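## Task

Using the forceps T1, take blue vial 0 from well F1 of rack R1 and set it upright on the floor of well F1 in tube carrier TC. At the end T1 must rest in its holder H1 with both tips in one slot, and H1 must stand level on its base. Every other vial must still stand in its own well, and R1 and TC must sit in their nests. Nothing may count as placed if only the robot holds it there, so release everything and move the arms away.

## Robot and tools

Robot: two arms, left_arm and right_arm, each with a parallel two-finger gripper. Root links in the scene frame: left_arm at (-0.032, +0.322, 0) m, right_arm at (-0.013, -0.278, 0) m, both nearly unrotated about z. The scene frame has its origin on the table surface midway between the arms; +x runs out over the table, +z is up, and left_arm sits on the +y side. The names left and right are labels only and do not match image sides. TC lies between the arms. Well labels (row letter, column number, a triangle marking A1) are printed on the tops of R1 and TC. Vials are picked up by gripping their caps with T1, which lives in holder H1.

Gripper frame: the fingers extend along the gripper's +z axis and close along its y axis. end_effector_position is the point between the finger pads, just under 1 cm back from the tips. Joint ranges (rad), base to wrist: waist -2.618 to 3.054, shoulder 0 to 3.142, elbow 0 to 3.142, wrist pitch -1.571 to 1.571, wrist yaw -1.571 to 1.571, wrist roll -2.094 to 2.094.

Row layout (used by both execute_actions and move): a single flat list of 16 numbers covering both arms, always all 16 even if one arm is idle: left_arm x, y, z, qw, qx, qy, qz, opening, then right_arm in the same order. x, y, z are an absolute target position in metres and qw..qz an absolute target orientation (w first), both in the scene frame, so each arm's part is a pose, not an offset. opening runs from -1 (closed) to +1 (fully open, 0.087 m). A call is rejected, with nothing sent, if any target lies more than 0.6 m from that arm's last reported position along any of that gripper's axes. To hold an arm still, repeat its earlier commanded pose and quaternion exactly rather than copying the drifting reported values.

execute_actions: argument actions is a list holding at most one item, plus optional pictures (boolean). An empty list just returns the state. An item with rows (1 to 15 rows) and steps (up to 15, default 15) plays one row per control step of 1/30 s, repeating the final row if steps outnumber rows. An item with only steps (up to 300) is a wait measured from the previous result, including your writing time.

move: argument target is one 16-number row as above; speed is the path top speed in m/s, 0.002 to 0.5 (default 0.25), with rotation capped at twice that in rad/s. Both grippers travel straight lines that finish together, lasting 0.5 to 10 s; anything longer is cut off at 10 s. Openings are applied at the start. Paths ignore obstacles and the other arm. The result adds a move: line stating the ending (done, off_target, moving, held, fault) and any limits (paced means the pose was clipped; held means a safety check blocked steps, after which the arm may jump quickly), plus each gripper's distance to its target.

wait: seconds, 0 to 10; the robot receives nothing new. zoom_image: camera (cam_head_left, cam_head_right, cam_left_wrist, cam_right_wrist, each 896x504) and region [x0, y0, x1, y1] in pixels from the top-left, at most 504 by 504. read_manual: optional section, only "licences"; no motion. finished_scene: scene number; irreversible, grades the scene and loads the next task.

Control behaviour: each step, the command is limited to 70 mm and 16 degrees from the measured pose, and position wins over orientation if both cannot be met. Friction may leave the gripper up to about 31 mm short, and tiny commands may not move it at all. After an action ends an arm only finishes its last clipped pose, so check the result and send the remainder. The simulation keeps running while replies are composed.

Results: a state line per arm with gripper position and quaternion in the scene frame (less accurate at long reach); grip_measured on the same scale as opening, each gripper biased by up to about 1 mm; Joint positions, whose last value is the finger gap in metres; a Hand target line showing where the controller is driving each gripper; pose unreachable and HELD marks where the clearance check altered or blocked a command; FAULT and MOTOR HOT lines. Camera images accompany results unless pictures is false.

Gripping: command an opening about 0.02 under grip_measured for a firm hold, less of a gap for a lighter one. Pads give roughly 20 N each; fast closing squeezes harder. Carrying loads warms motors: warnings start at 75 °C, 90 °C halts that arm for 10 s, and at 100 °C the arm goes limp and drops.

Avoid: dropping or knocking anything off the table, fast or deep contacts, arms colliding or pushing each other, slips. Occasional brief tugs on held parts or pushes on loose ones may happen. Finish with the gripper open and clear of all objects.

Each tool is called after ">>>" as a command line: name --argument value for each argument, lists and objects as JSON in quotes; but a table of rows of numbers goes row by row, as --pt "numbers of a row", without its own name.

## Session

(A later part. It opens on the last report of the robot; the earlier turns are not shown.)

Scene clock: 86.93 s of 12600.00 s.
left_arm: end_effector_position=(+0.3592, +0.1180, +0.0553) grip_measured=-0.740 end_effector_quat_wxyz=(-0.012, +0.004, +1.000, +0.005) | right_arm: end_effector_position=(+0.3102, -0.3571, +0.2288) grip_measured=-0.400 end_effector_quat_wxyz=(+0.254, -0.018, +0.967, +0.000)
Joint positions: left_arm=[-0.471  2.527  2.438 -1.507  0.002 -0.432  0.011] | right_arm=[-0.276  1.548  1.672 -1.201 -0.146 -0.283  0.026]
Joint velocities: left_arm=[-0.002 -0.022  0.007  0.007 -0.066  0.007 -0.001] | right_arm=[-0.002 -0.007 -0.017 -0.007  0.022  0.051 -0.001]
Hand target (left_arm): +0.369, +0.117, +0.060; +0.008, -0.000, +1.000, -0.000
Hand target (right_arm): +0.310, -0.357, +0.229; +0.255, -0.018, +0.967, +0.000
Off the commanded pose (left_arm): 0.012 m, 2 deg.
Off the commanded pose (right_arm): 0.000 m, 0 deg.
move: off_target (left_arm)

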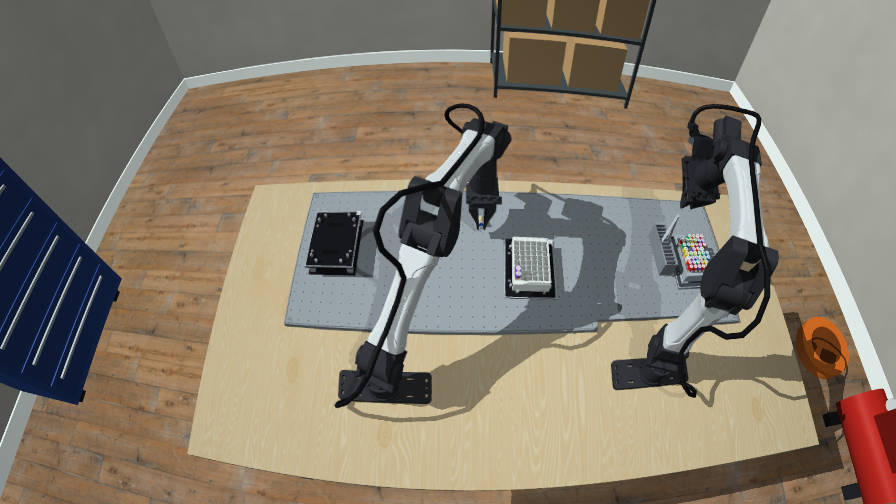

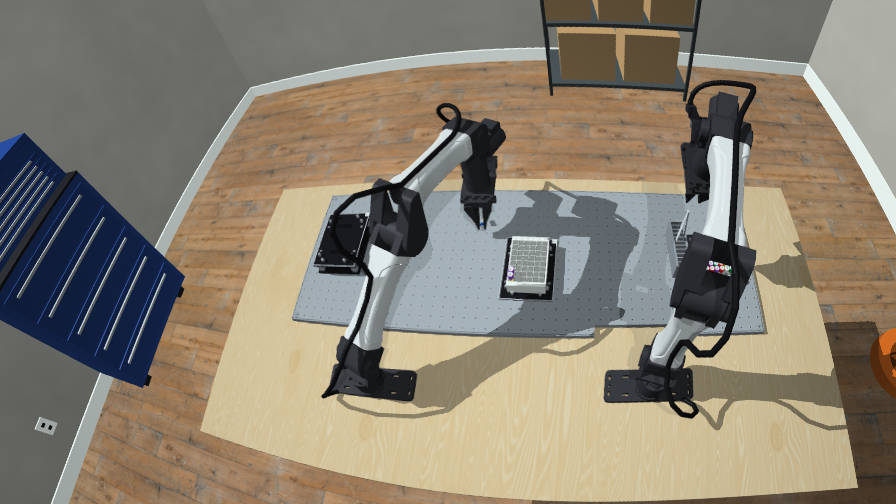

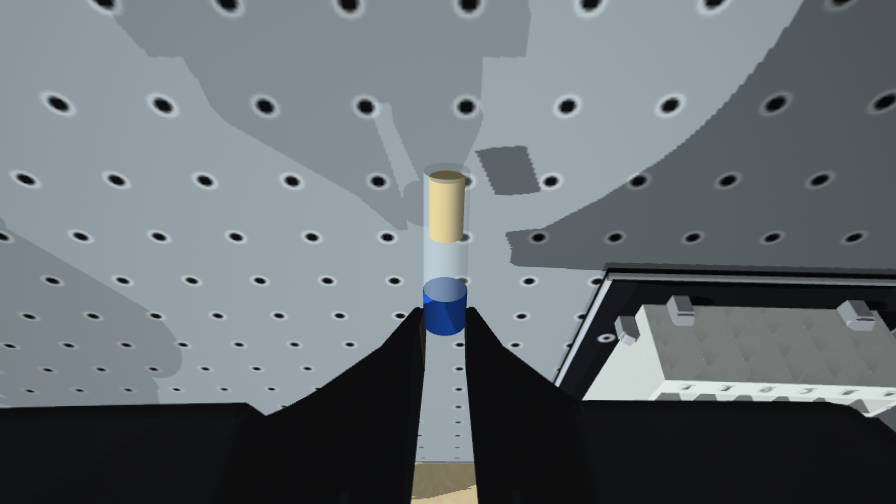

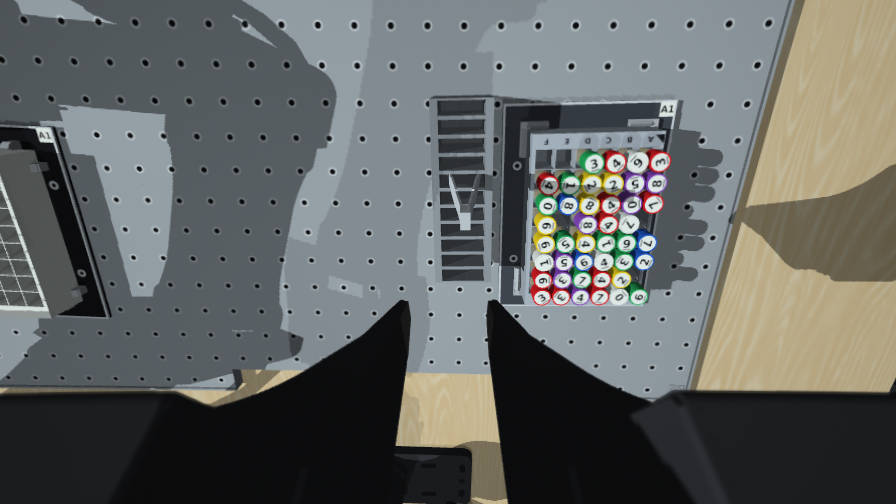

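>>> move --target '[0.33,0.17,0.12,0,0,1,0,-0.742,0.3105,-0.357,0.229,0.255,-0.018,0.967,0,-0.4]' --speed 0.04

Scene clock: 92.07 s of 12600.00 s.
left_arm: end_effector_position=(+0.3349, +0.1639, +0.1164) grip_measured=-0.742 end_effector_quat_wxyz=(+0.005, +0.001, +1.000, -0.003) | right_arm: end_effector_position=(+0.3102, -0.3571, +0.2288) grip_measured=-0.400 end_effector_quat_wxyz=(+0.254, -0.018, +0.967, +0.000)
Joint positions: left_arm=[-0.399  2.26   2.216 -1.515  0.001 -0.365  0.011] | right_arm=[-0.276  1.548  1.672 -1.201 -0.146 -0.283  0.026]
Joint velocities: left_arm=[ 0.002 -0.007  0.002  0.066 -0.007 -0.081 -0.   ] | right_arm=[ 0.017 -0.002 -0.007  0.007 -0.007  0.081 -0.003]
Hand target (left_arm): +0.330, +0.170, +0.120; -0.000, +0.000, +1.000, +0.000
Hand target (right_arm): +0.310, -0.357, +0.229; +0.255, -0.018, +0.967, -0.000
Off the commanded pose (left_arm): 0.009 m, 1 deg.
Off the commanded pose (right_arm): 0.000 m, 0 deg.
move: done

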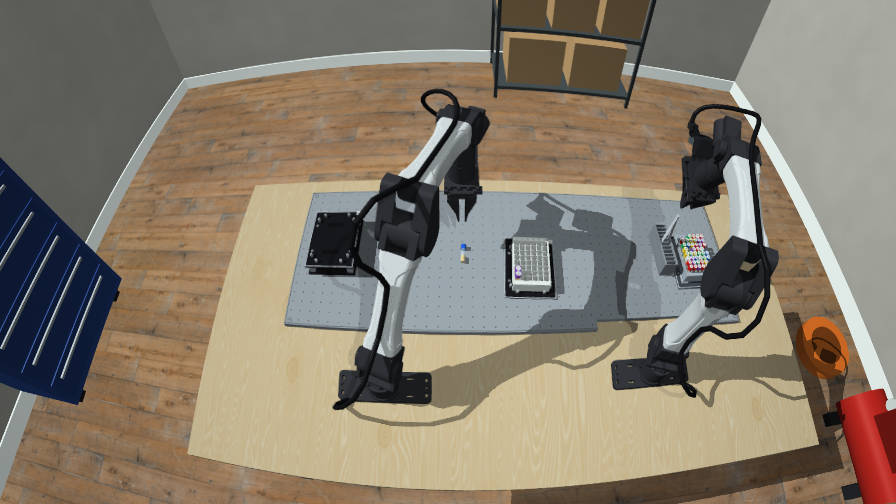

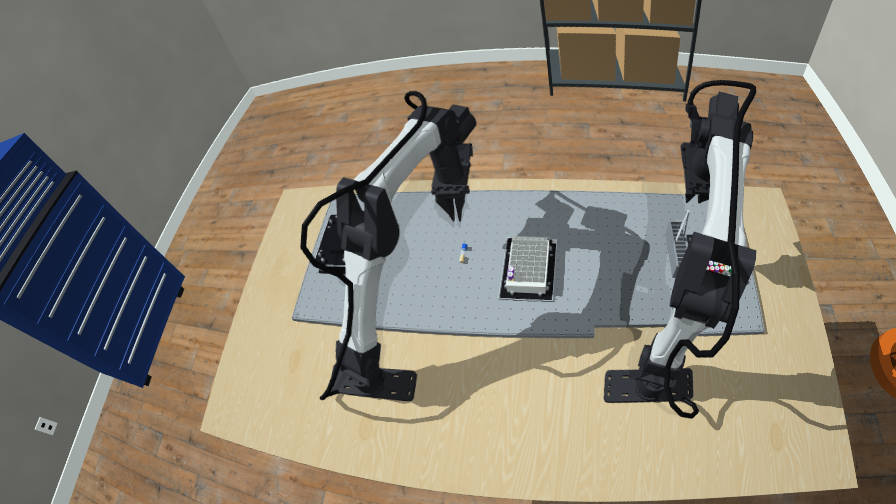

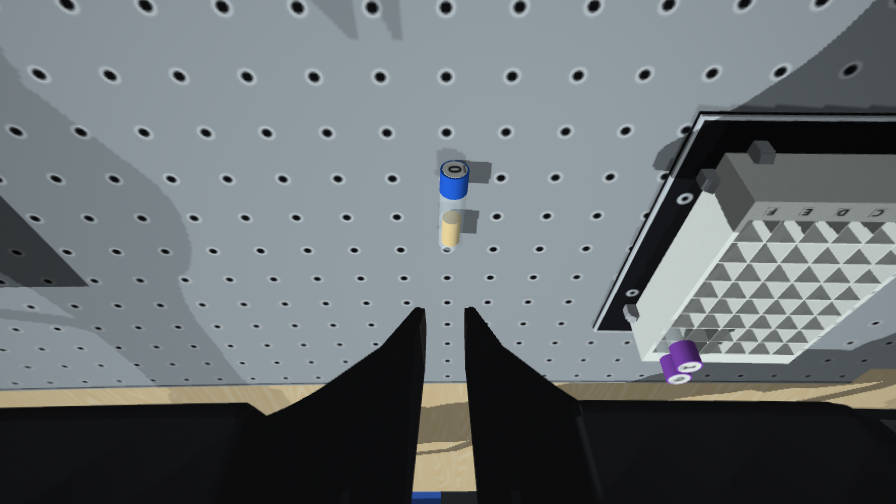

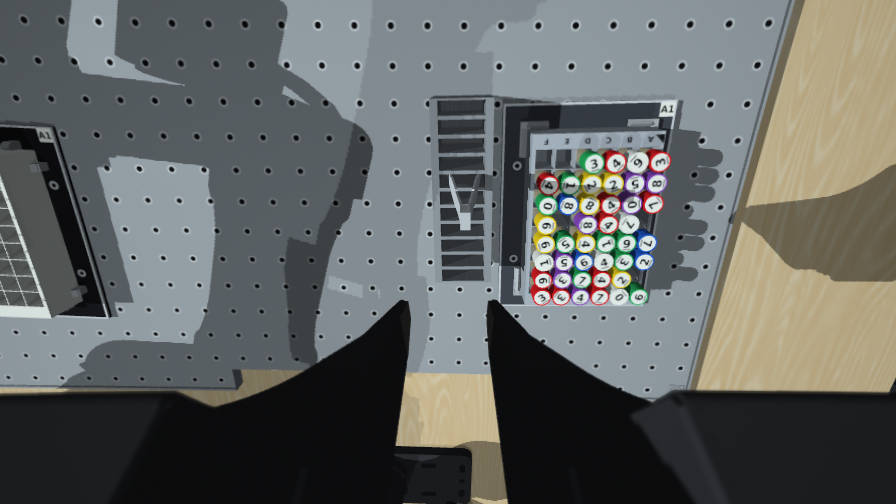

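>>> move --target '[0.308,0.161,0.05,0,0,1,0,-0.4,0.3105,-0.357,0.229,0.255,-0.018,0.967,0,-0.4]' --speed 0.08

Scene clock: 95.77 s of 12600.00 s.
left_arm: end_effector_position=(+0.3105, +0.1638, +0.0450) grip_measured=-0.400 end_effector_quat_wxyz=(-0.011, -0.001, +1.000, +0.004) | right_arm: end_effector_position=(+0.3102, -0.3571, +0.2288) grip_measured=-0.400 end_effector_quat_wxyz=(+0.254, -0.018, +0.967, +0.000)
Joint positions: left_arm=[-0.42   2.183  1.799 -1.21   0.001 -0.391  0.026] | right_arm=[-0.276  1.548  1.672 -1.201 -0.146 -0.283  0.026]
Joint velocities: left_arm=[ 0.002 -0.002  0.012 -0.051 -0.051  0.037  0.   ] | right_arm=[-0.017 -0.002  0.022  0.037  0.022  0.022 -0.   ]
Hand target (left_arm): +0.309, +0.161, +0.050; -0.000, -0.000, +1.000, -0.000
Hand target (right_arm): +0.310, -0.357, +0.229; +0.255, -0.018, +0.967, -0.000
Off the commanded pose (left_arm): 0.006 m, 1 deg.
Off the commanded pose (right_arm): 0.000 m, 0 deg.
move: done

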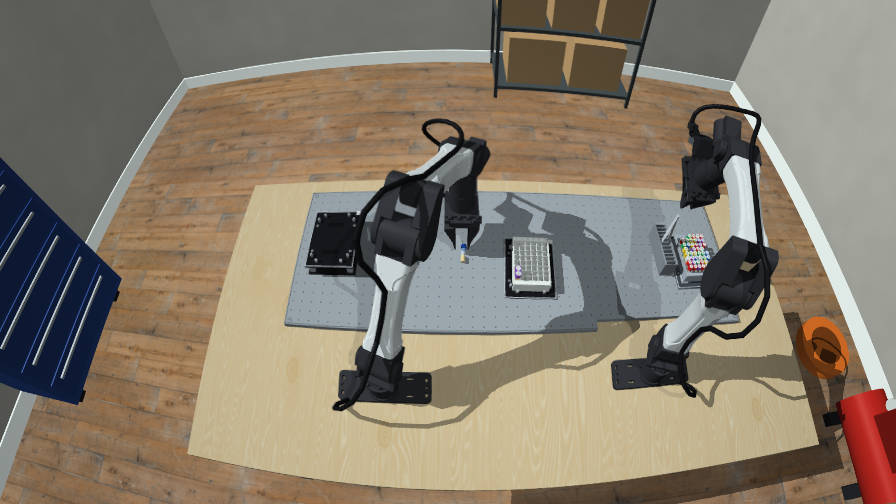

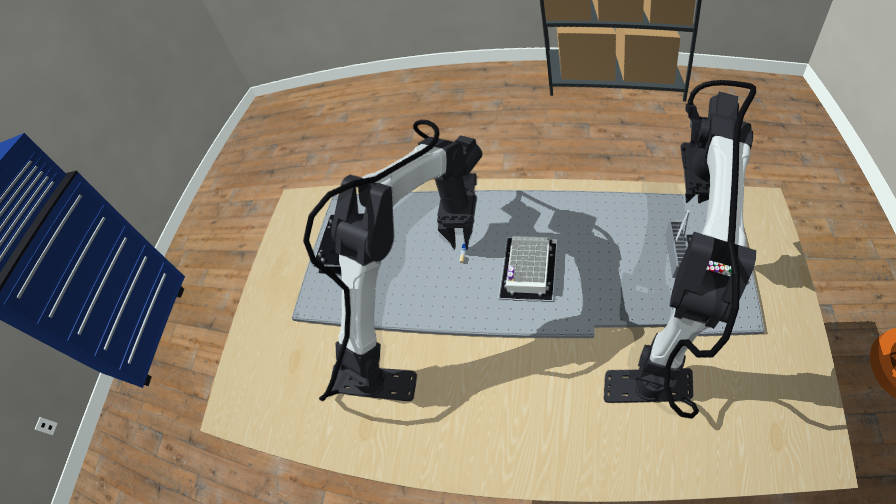

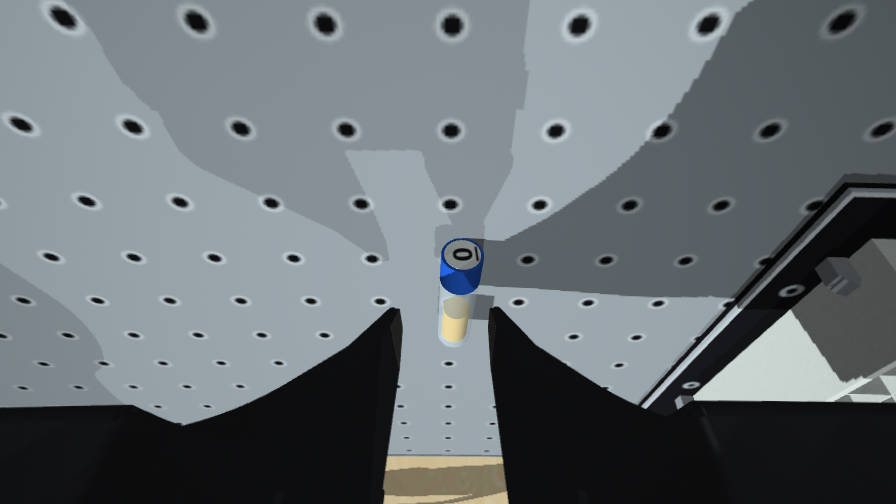

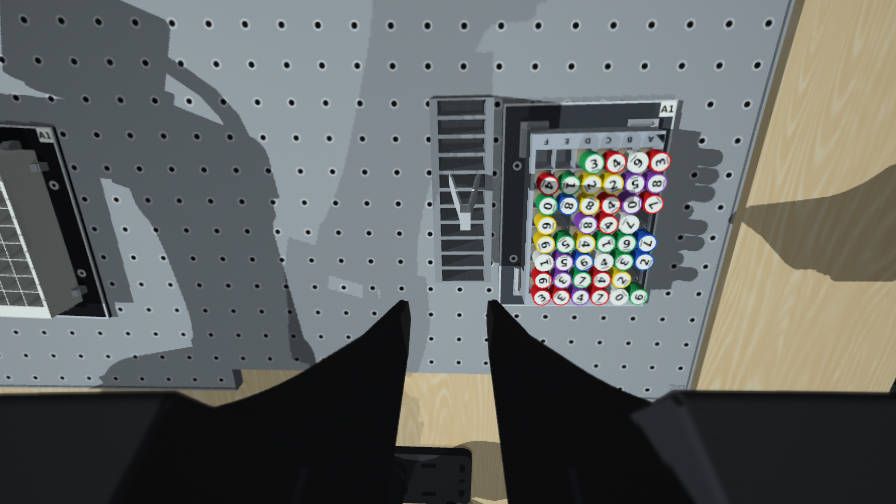

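>>> move --target '[0.309,0.156,0.034,0,0,1,0,-0.4,0.3105,-0.357,0.229,0.255,-0.018,0.967,0,-0.4]' --speed 0.02

Scene clock: 97.50 s of 12600.00 s.
left_arm: end_effector_position=(+0.3119, +0.1583, +0.0363) grip_measured=-0.400 end_effector_quat_wxyz=(-0.002, -0.001, +1.000, +0.000) | right_arm: end_effector_position=(+0.3102, -0.3571, +0.2288) grip_measured=-0.400 end_effector_quat_wxyz=(+0.254, -0.018, +0.967, +0.000)
Joint positions: left_arm=[-0.431  2.183  1.767 -1.159  0.001 -0.402  0.026] | right_arm=[-0.276  1.548  1.672 -1.201 -0.146 -0.283  0.026]
Joint velocities: left_arm=[-0.012  0.007  0.007  0.007 -0.081 -0.007  0.001] | right_arm=[-0.007  0.007  0.007  0.022 -0.022 -0.037 -0.001]
Hand target (left_arm): +0.309, +0.156, +0.034; -0.000, +0.000, +1.000, +0.000
Hand target (right_arm): +0.310, -0.357, +0.229; +0.255, -0.018, +0.967, -0.000
Off the commanded pose (left_arm): 0.004 m, 0 deg.
Off the commanded pose (right_arm): 0.000 m, 0 deg.
move: done

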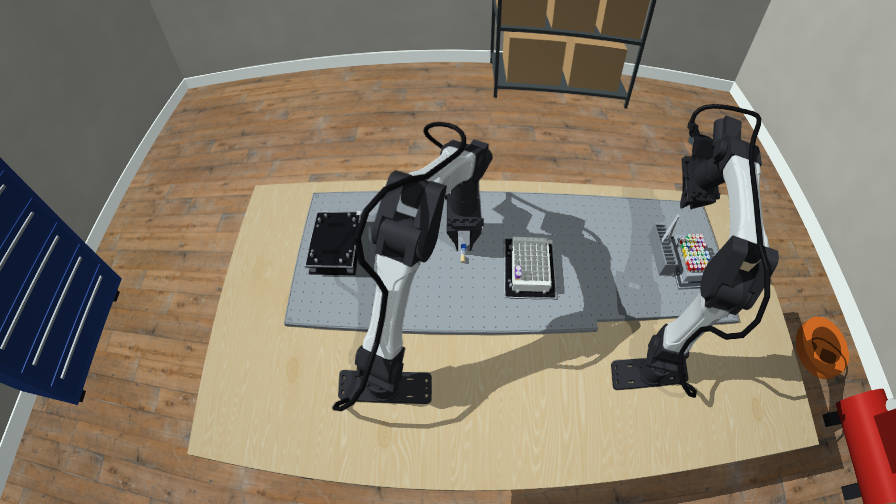

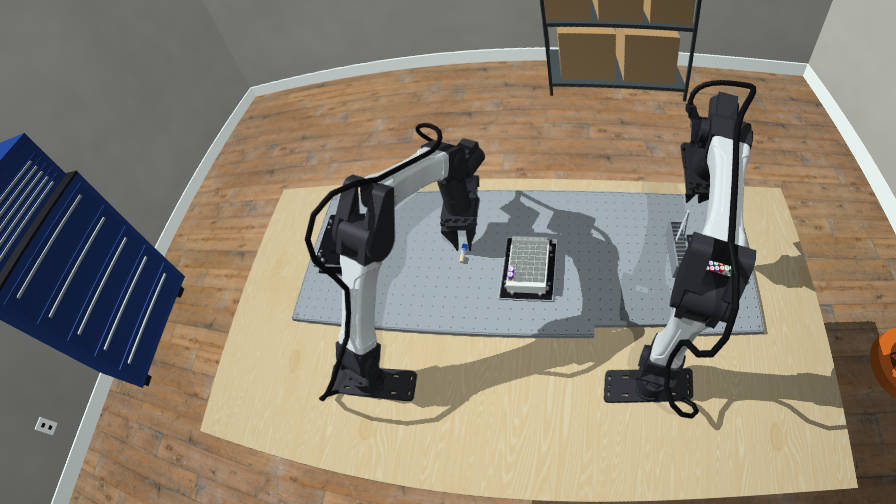

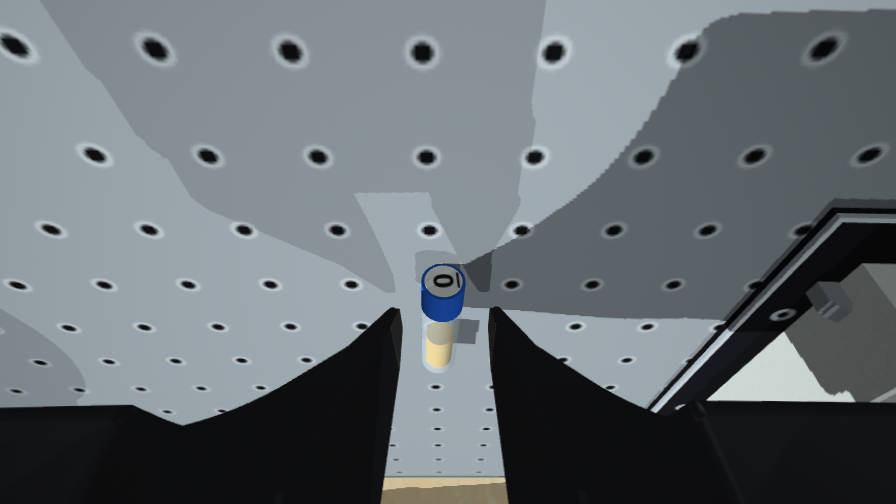

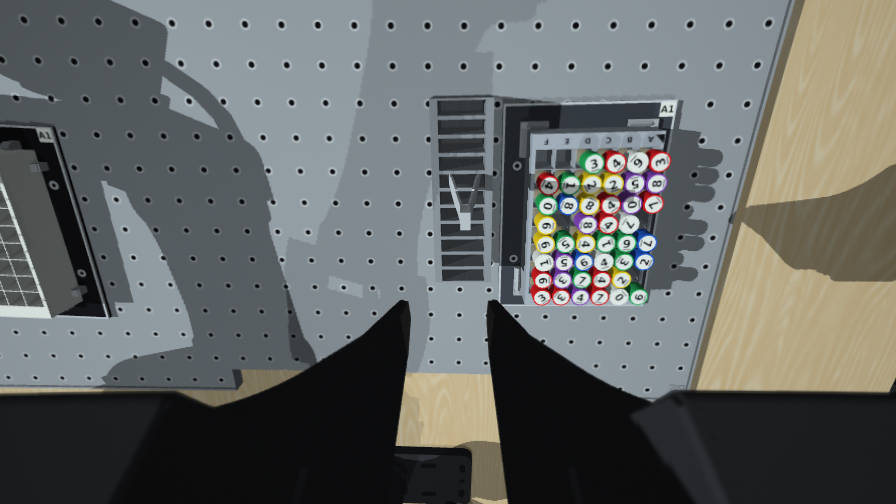

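>>> move --target '[0.317,0.155,0.029,0,0,1,0,-0.4,0.3105,-0.357,0.229,0.255,-0.018,0.967,0,-0.4]' --speed 0.015

Scene clock: 99.23 s of 12600.00 s.
left_arm: end_effector_position=(+0.3107, +0.1587, +0.0288) grip_measured=-0.400 end_effector_quat_wxyz=(-0.011, -0.001, +1.000, +0.004) | right_arm: end_effector_position=(+0.3102, -0.3571, +0.2288) grip_measured=-0.400 end_effector_quat_wxyz=(+0.254, -0.018, +0.967, +0.000)
Joint positions: left_arm=[-0.431  2.203  1.767 -1.158  0.001 -0.402  0.026] | right_arm=[-0.276  1.548  1.672 -1.201 -0.146 -0.283  0.026]
Joint velocities: left_arm=[ 0.002 -0.027 -0.012 -0.037 -0.095  0.007  0.   ] | right_arm=[ 0.007 -0.017  0.012  0.066  0.007  0.037 -0.   ]
Hand target (left_arm): +0.317, +0.155, +0.029; +0.000, -0.000, +1.000, -0.000
Hand target (right_arm): +0.310, -0.357, +0.229; +0.255, -0.018, +0.967, -0.000
Off the commanded pose (left_arm): 0.007 m, 1 deg.
Off the commanded pose (right_arm): 0.000 m, 0 deg.
move: done

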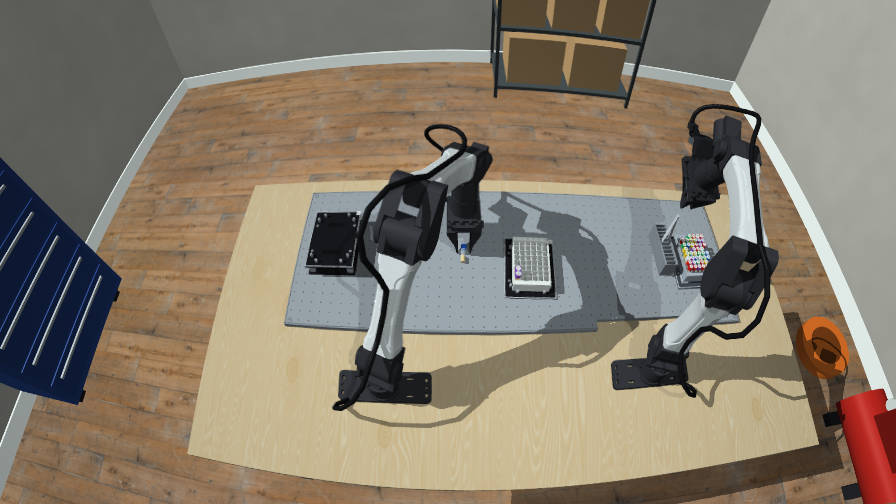

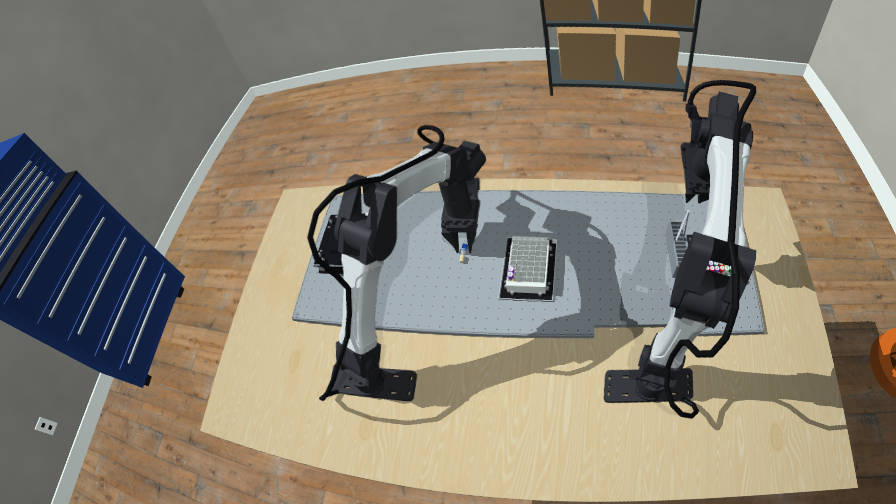

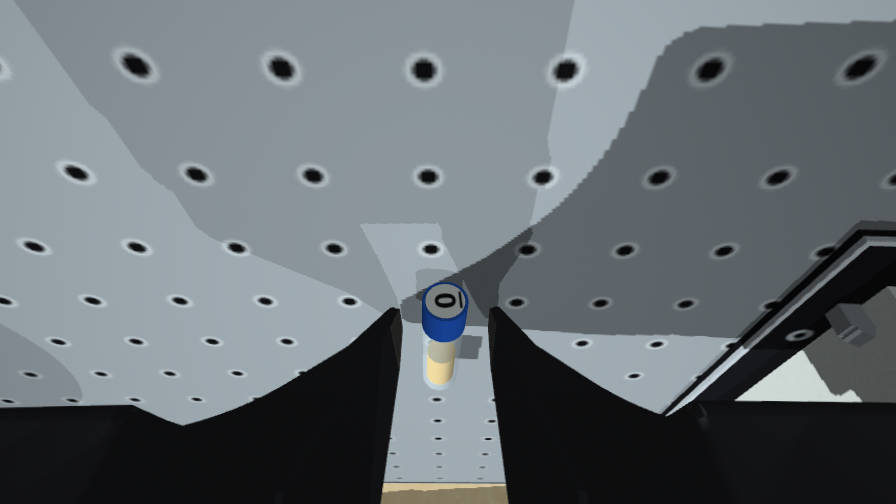

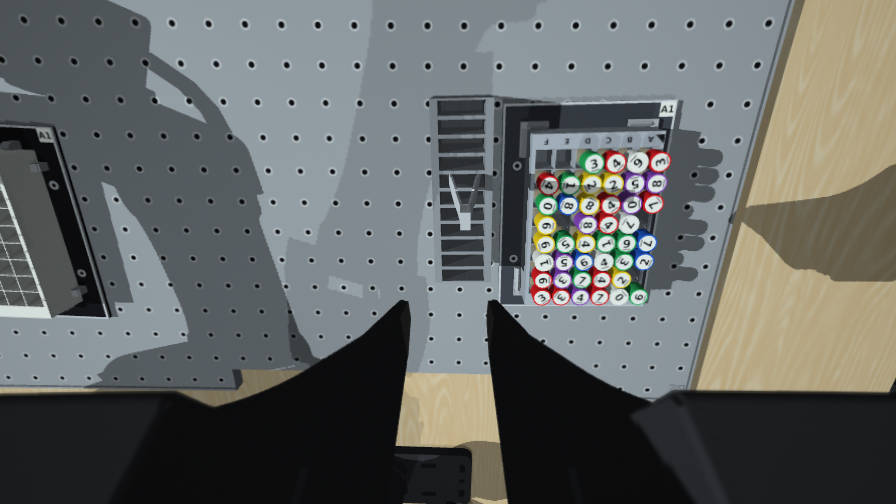

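>>> move --target '[0.327,0.157,0.036,0,0,1,0,-0.4,0.3105,-0.357,0.229,0.255,-0.018,0.967,0,-0.4]' --speed 0.015

Scene clock: 101.33 s of 12600.00 s.
left_arm: end_effector_position=(+0.3192, +0.1554, +0.0312) grip_measured=-0.400 end_effector_quat_wxyz=(-0.007, +0.002, +1.000, +0.002) | right_arm: end_effector_position=(+0.3102, -0.3571, +0.2288) grip_measured=-0.400 end_effector_quat_wxyz=(+0.254, -0.018, +0.967, +0.000)
Joint positions: left_arm=[-0.431  2.23   1.823 -1.178  0.001 -0.396  0.026] | right_arm=[-0.276  1.548  1.672 -1.201 -0.146 -0.283  0.026]
Joint velocities: left_arm=[ 0.002 -0.032  0.002 -0.066 -0.066 -0.037 -0.   ] | right_arm=[-0.012  0.002  0.002 -0.007  0.022  0.066 -0.   ]
Hand target (left_arm): +0.327, +0.157, +0.036; +0.000, -0.000, +1.000, +0.000
Hand target (right_arm): +0.310, -0.357, +0.229; +0.255, -0.018, +0.967, -0.000
Off the commanded pose (left_arm): 0.009 m, 1 deg.
Off the commanded pose (right_arm): 0.000 m, 0 deg.
move: done

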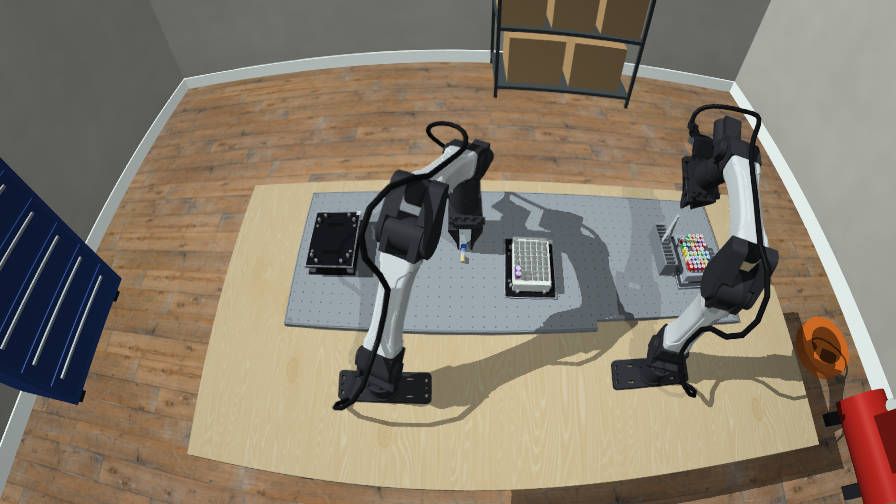

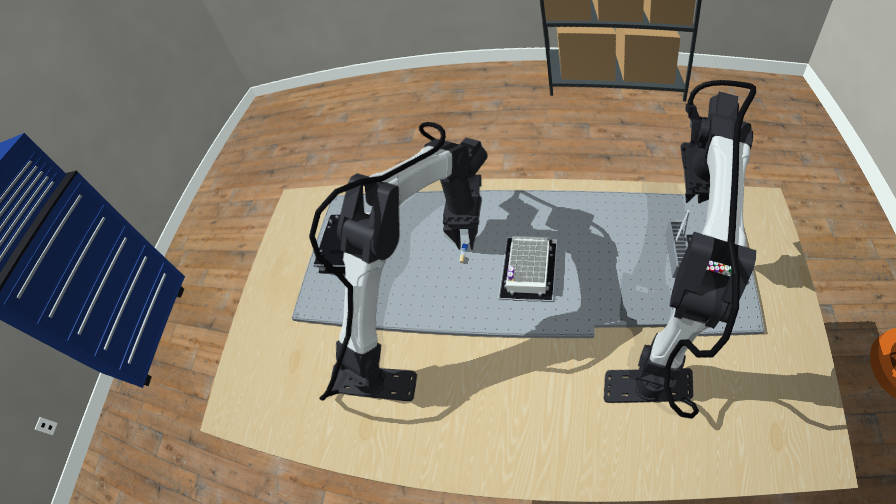

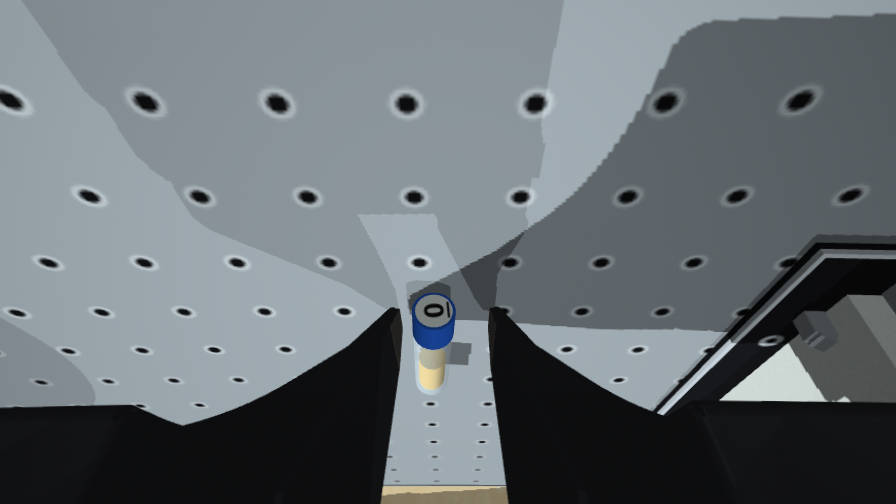

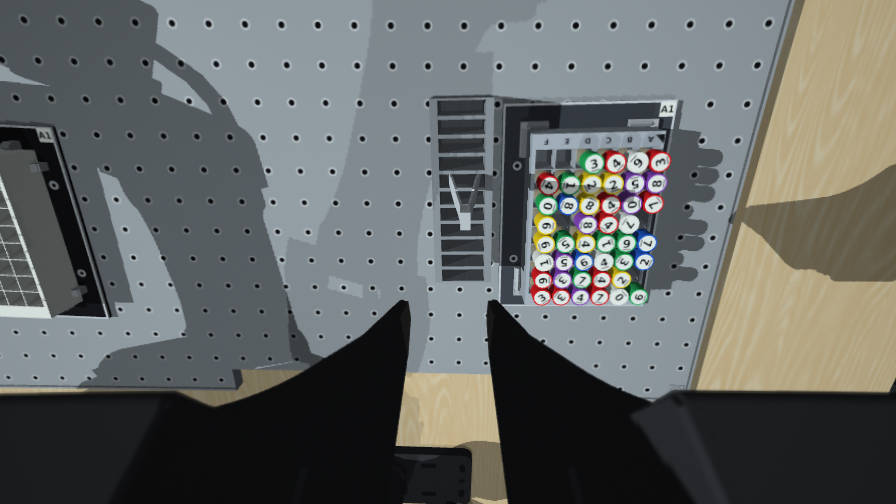

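A bit further and lower.

>>> move --target '[0.332,0.161,0.031,0,0,1,0,-0.4,0.3105,-0.357,0.229,0.255,-0.018,0.967,0,-0.4]' --speed 0.015

Scene clock: 103.67 s of 12600.00 s.
left_arm: end_effector_position=(+0.3192, +0.1593, +0.0269) grip_measured=-0.400 end_effector_quat_wxyz=(-0.015, +0.002, +1.000, +0.002) | right_arm: end_effector_position=(+0.3102, -0.3571, +0.2288) grip_measured=-0.400 end_effector_quat_wxyz=(+0.254, -0.018, +0.967, +0.000)
Joint positions: left_arm=[-0.42   2.242  1.823 -1.179  0.007 -0.386  0.026] | right_arm=[-0.276  1.548  1.672 -1.201 -0.146 -0.283  0.026]
Joint velocities: left_arm=[-0.017 -0.002 -0.012  0.007  0.081  0.051 -0.   ] | right_arm=[-0.002 -0.007 -0.007  0.022 -0.007  0.007  0.001]
Hand target (left_arm): +0.332, +0.161, +0.031; +0.000, -0.000, +1.000, +0.000
Hand target (right_arm): +0.310, -0.357, +0.229; +0.255, -0.018, +0.967, -0.000
Off the commanded pose (left_arm): 0.014 m, 2 deg.
Off the commanded pose (right_arm): 0.000 m, 0 deg.
move: off_target (left_arm)

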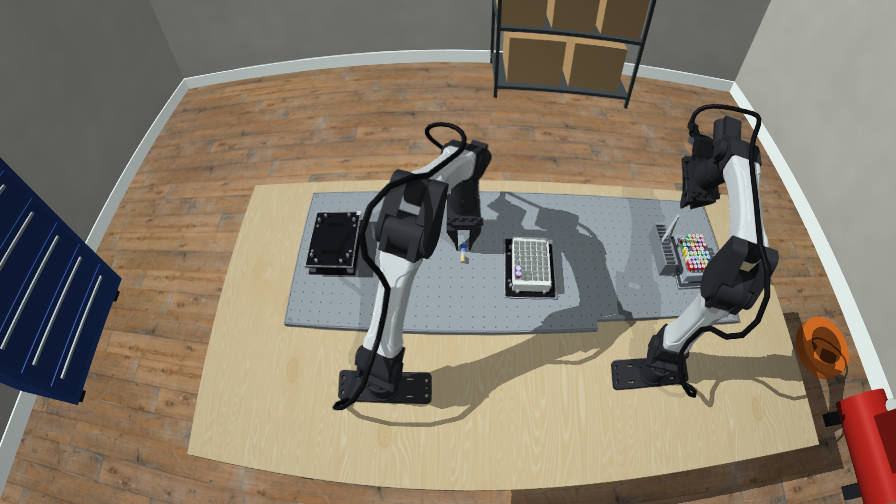

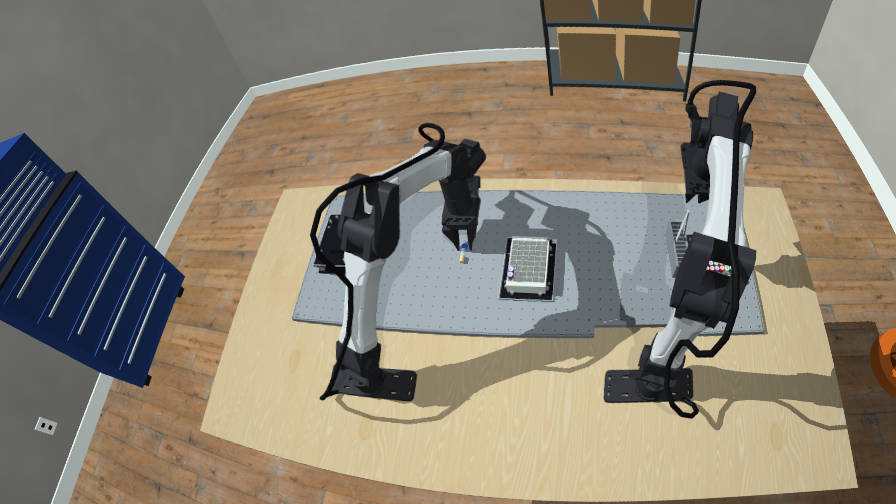

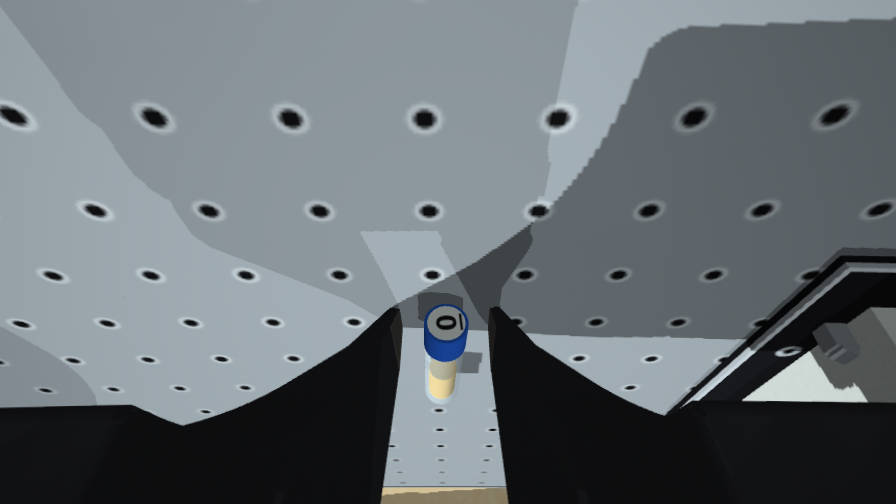

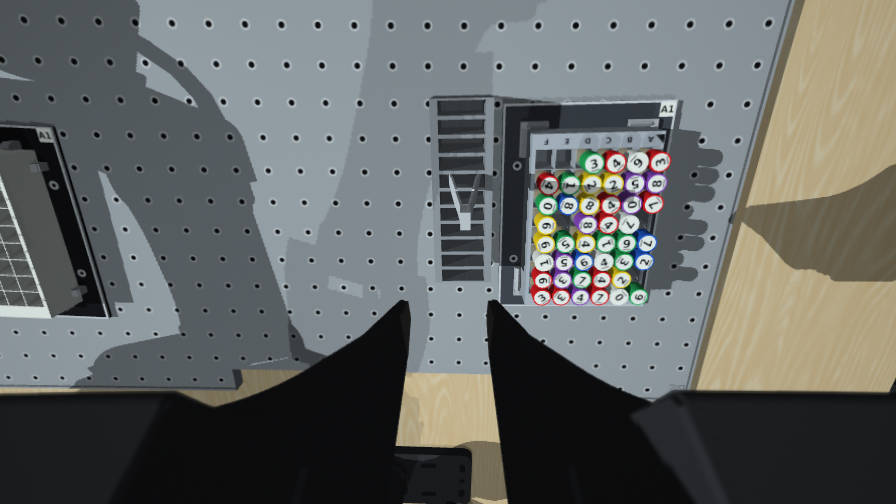

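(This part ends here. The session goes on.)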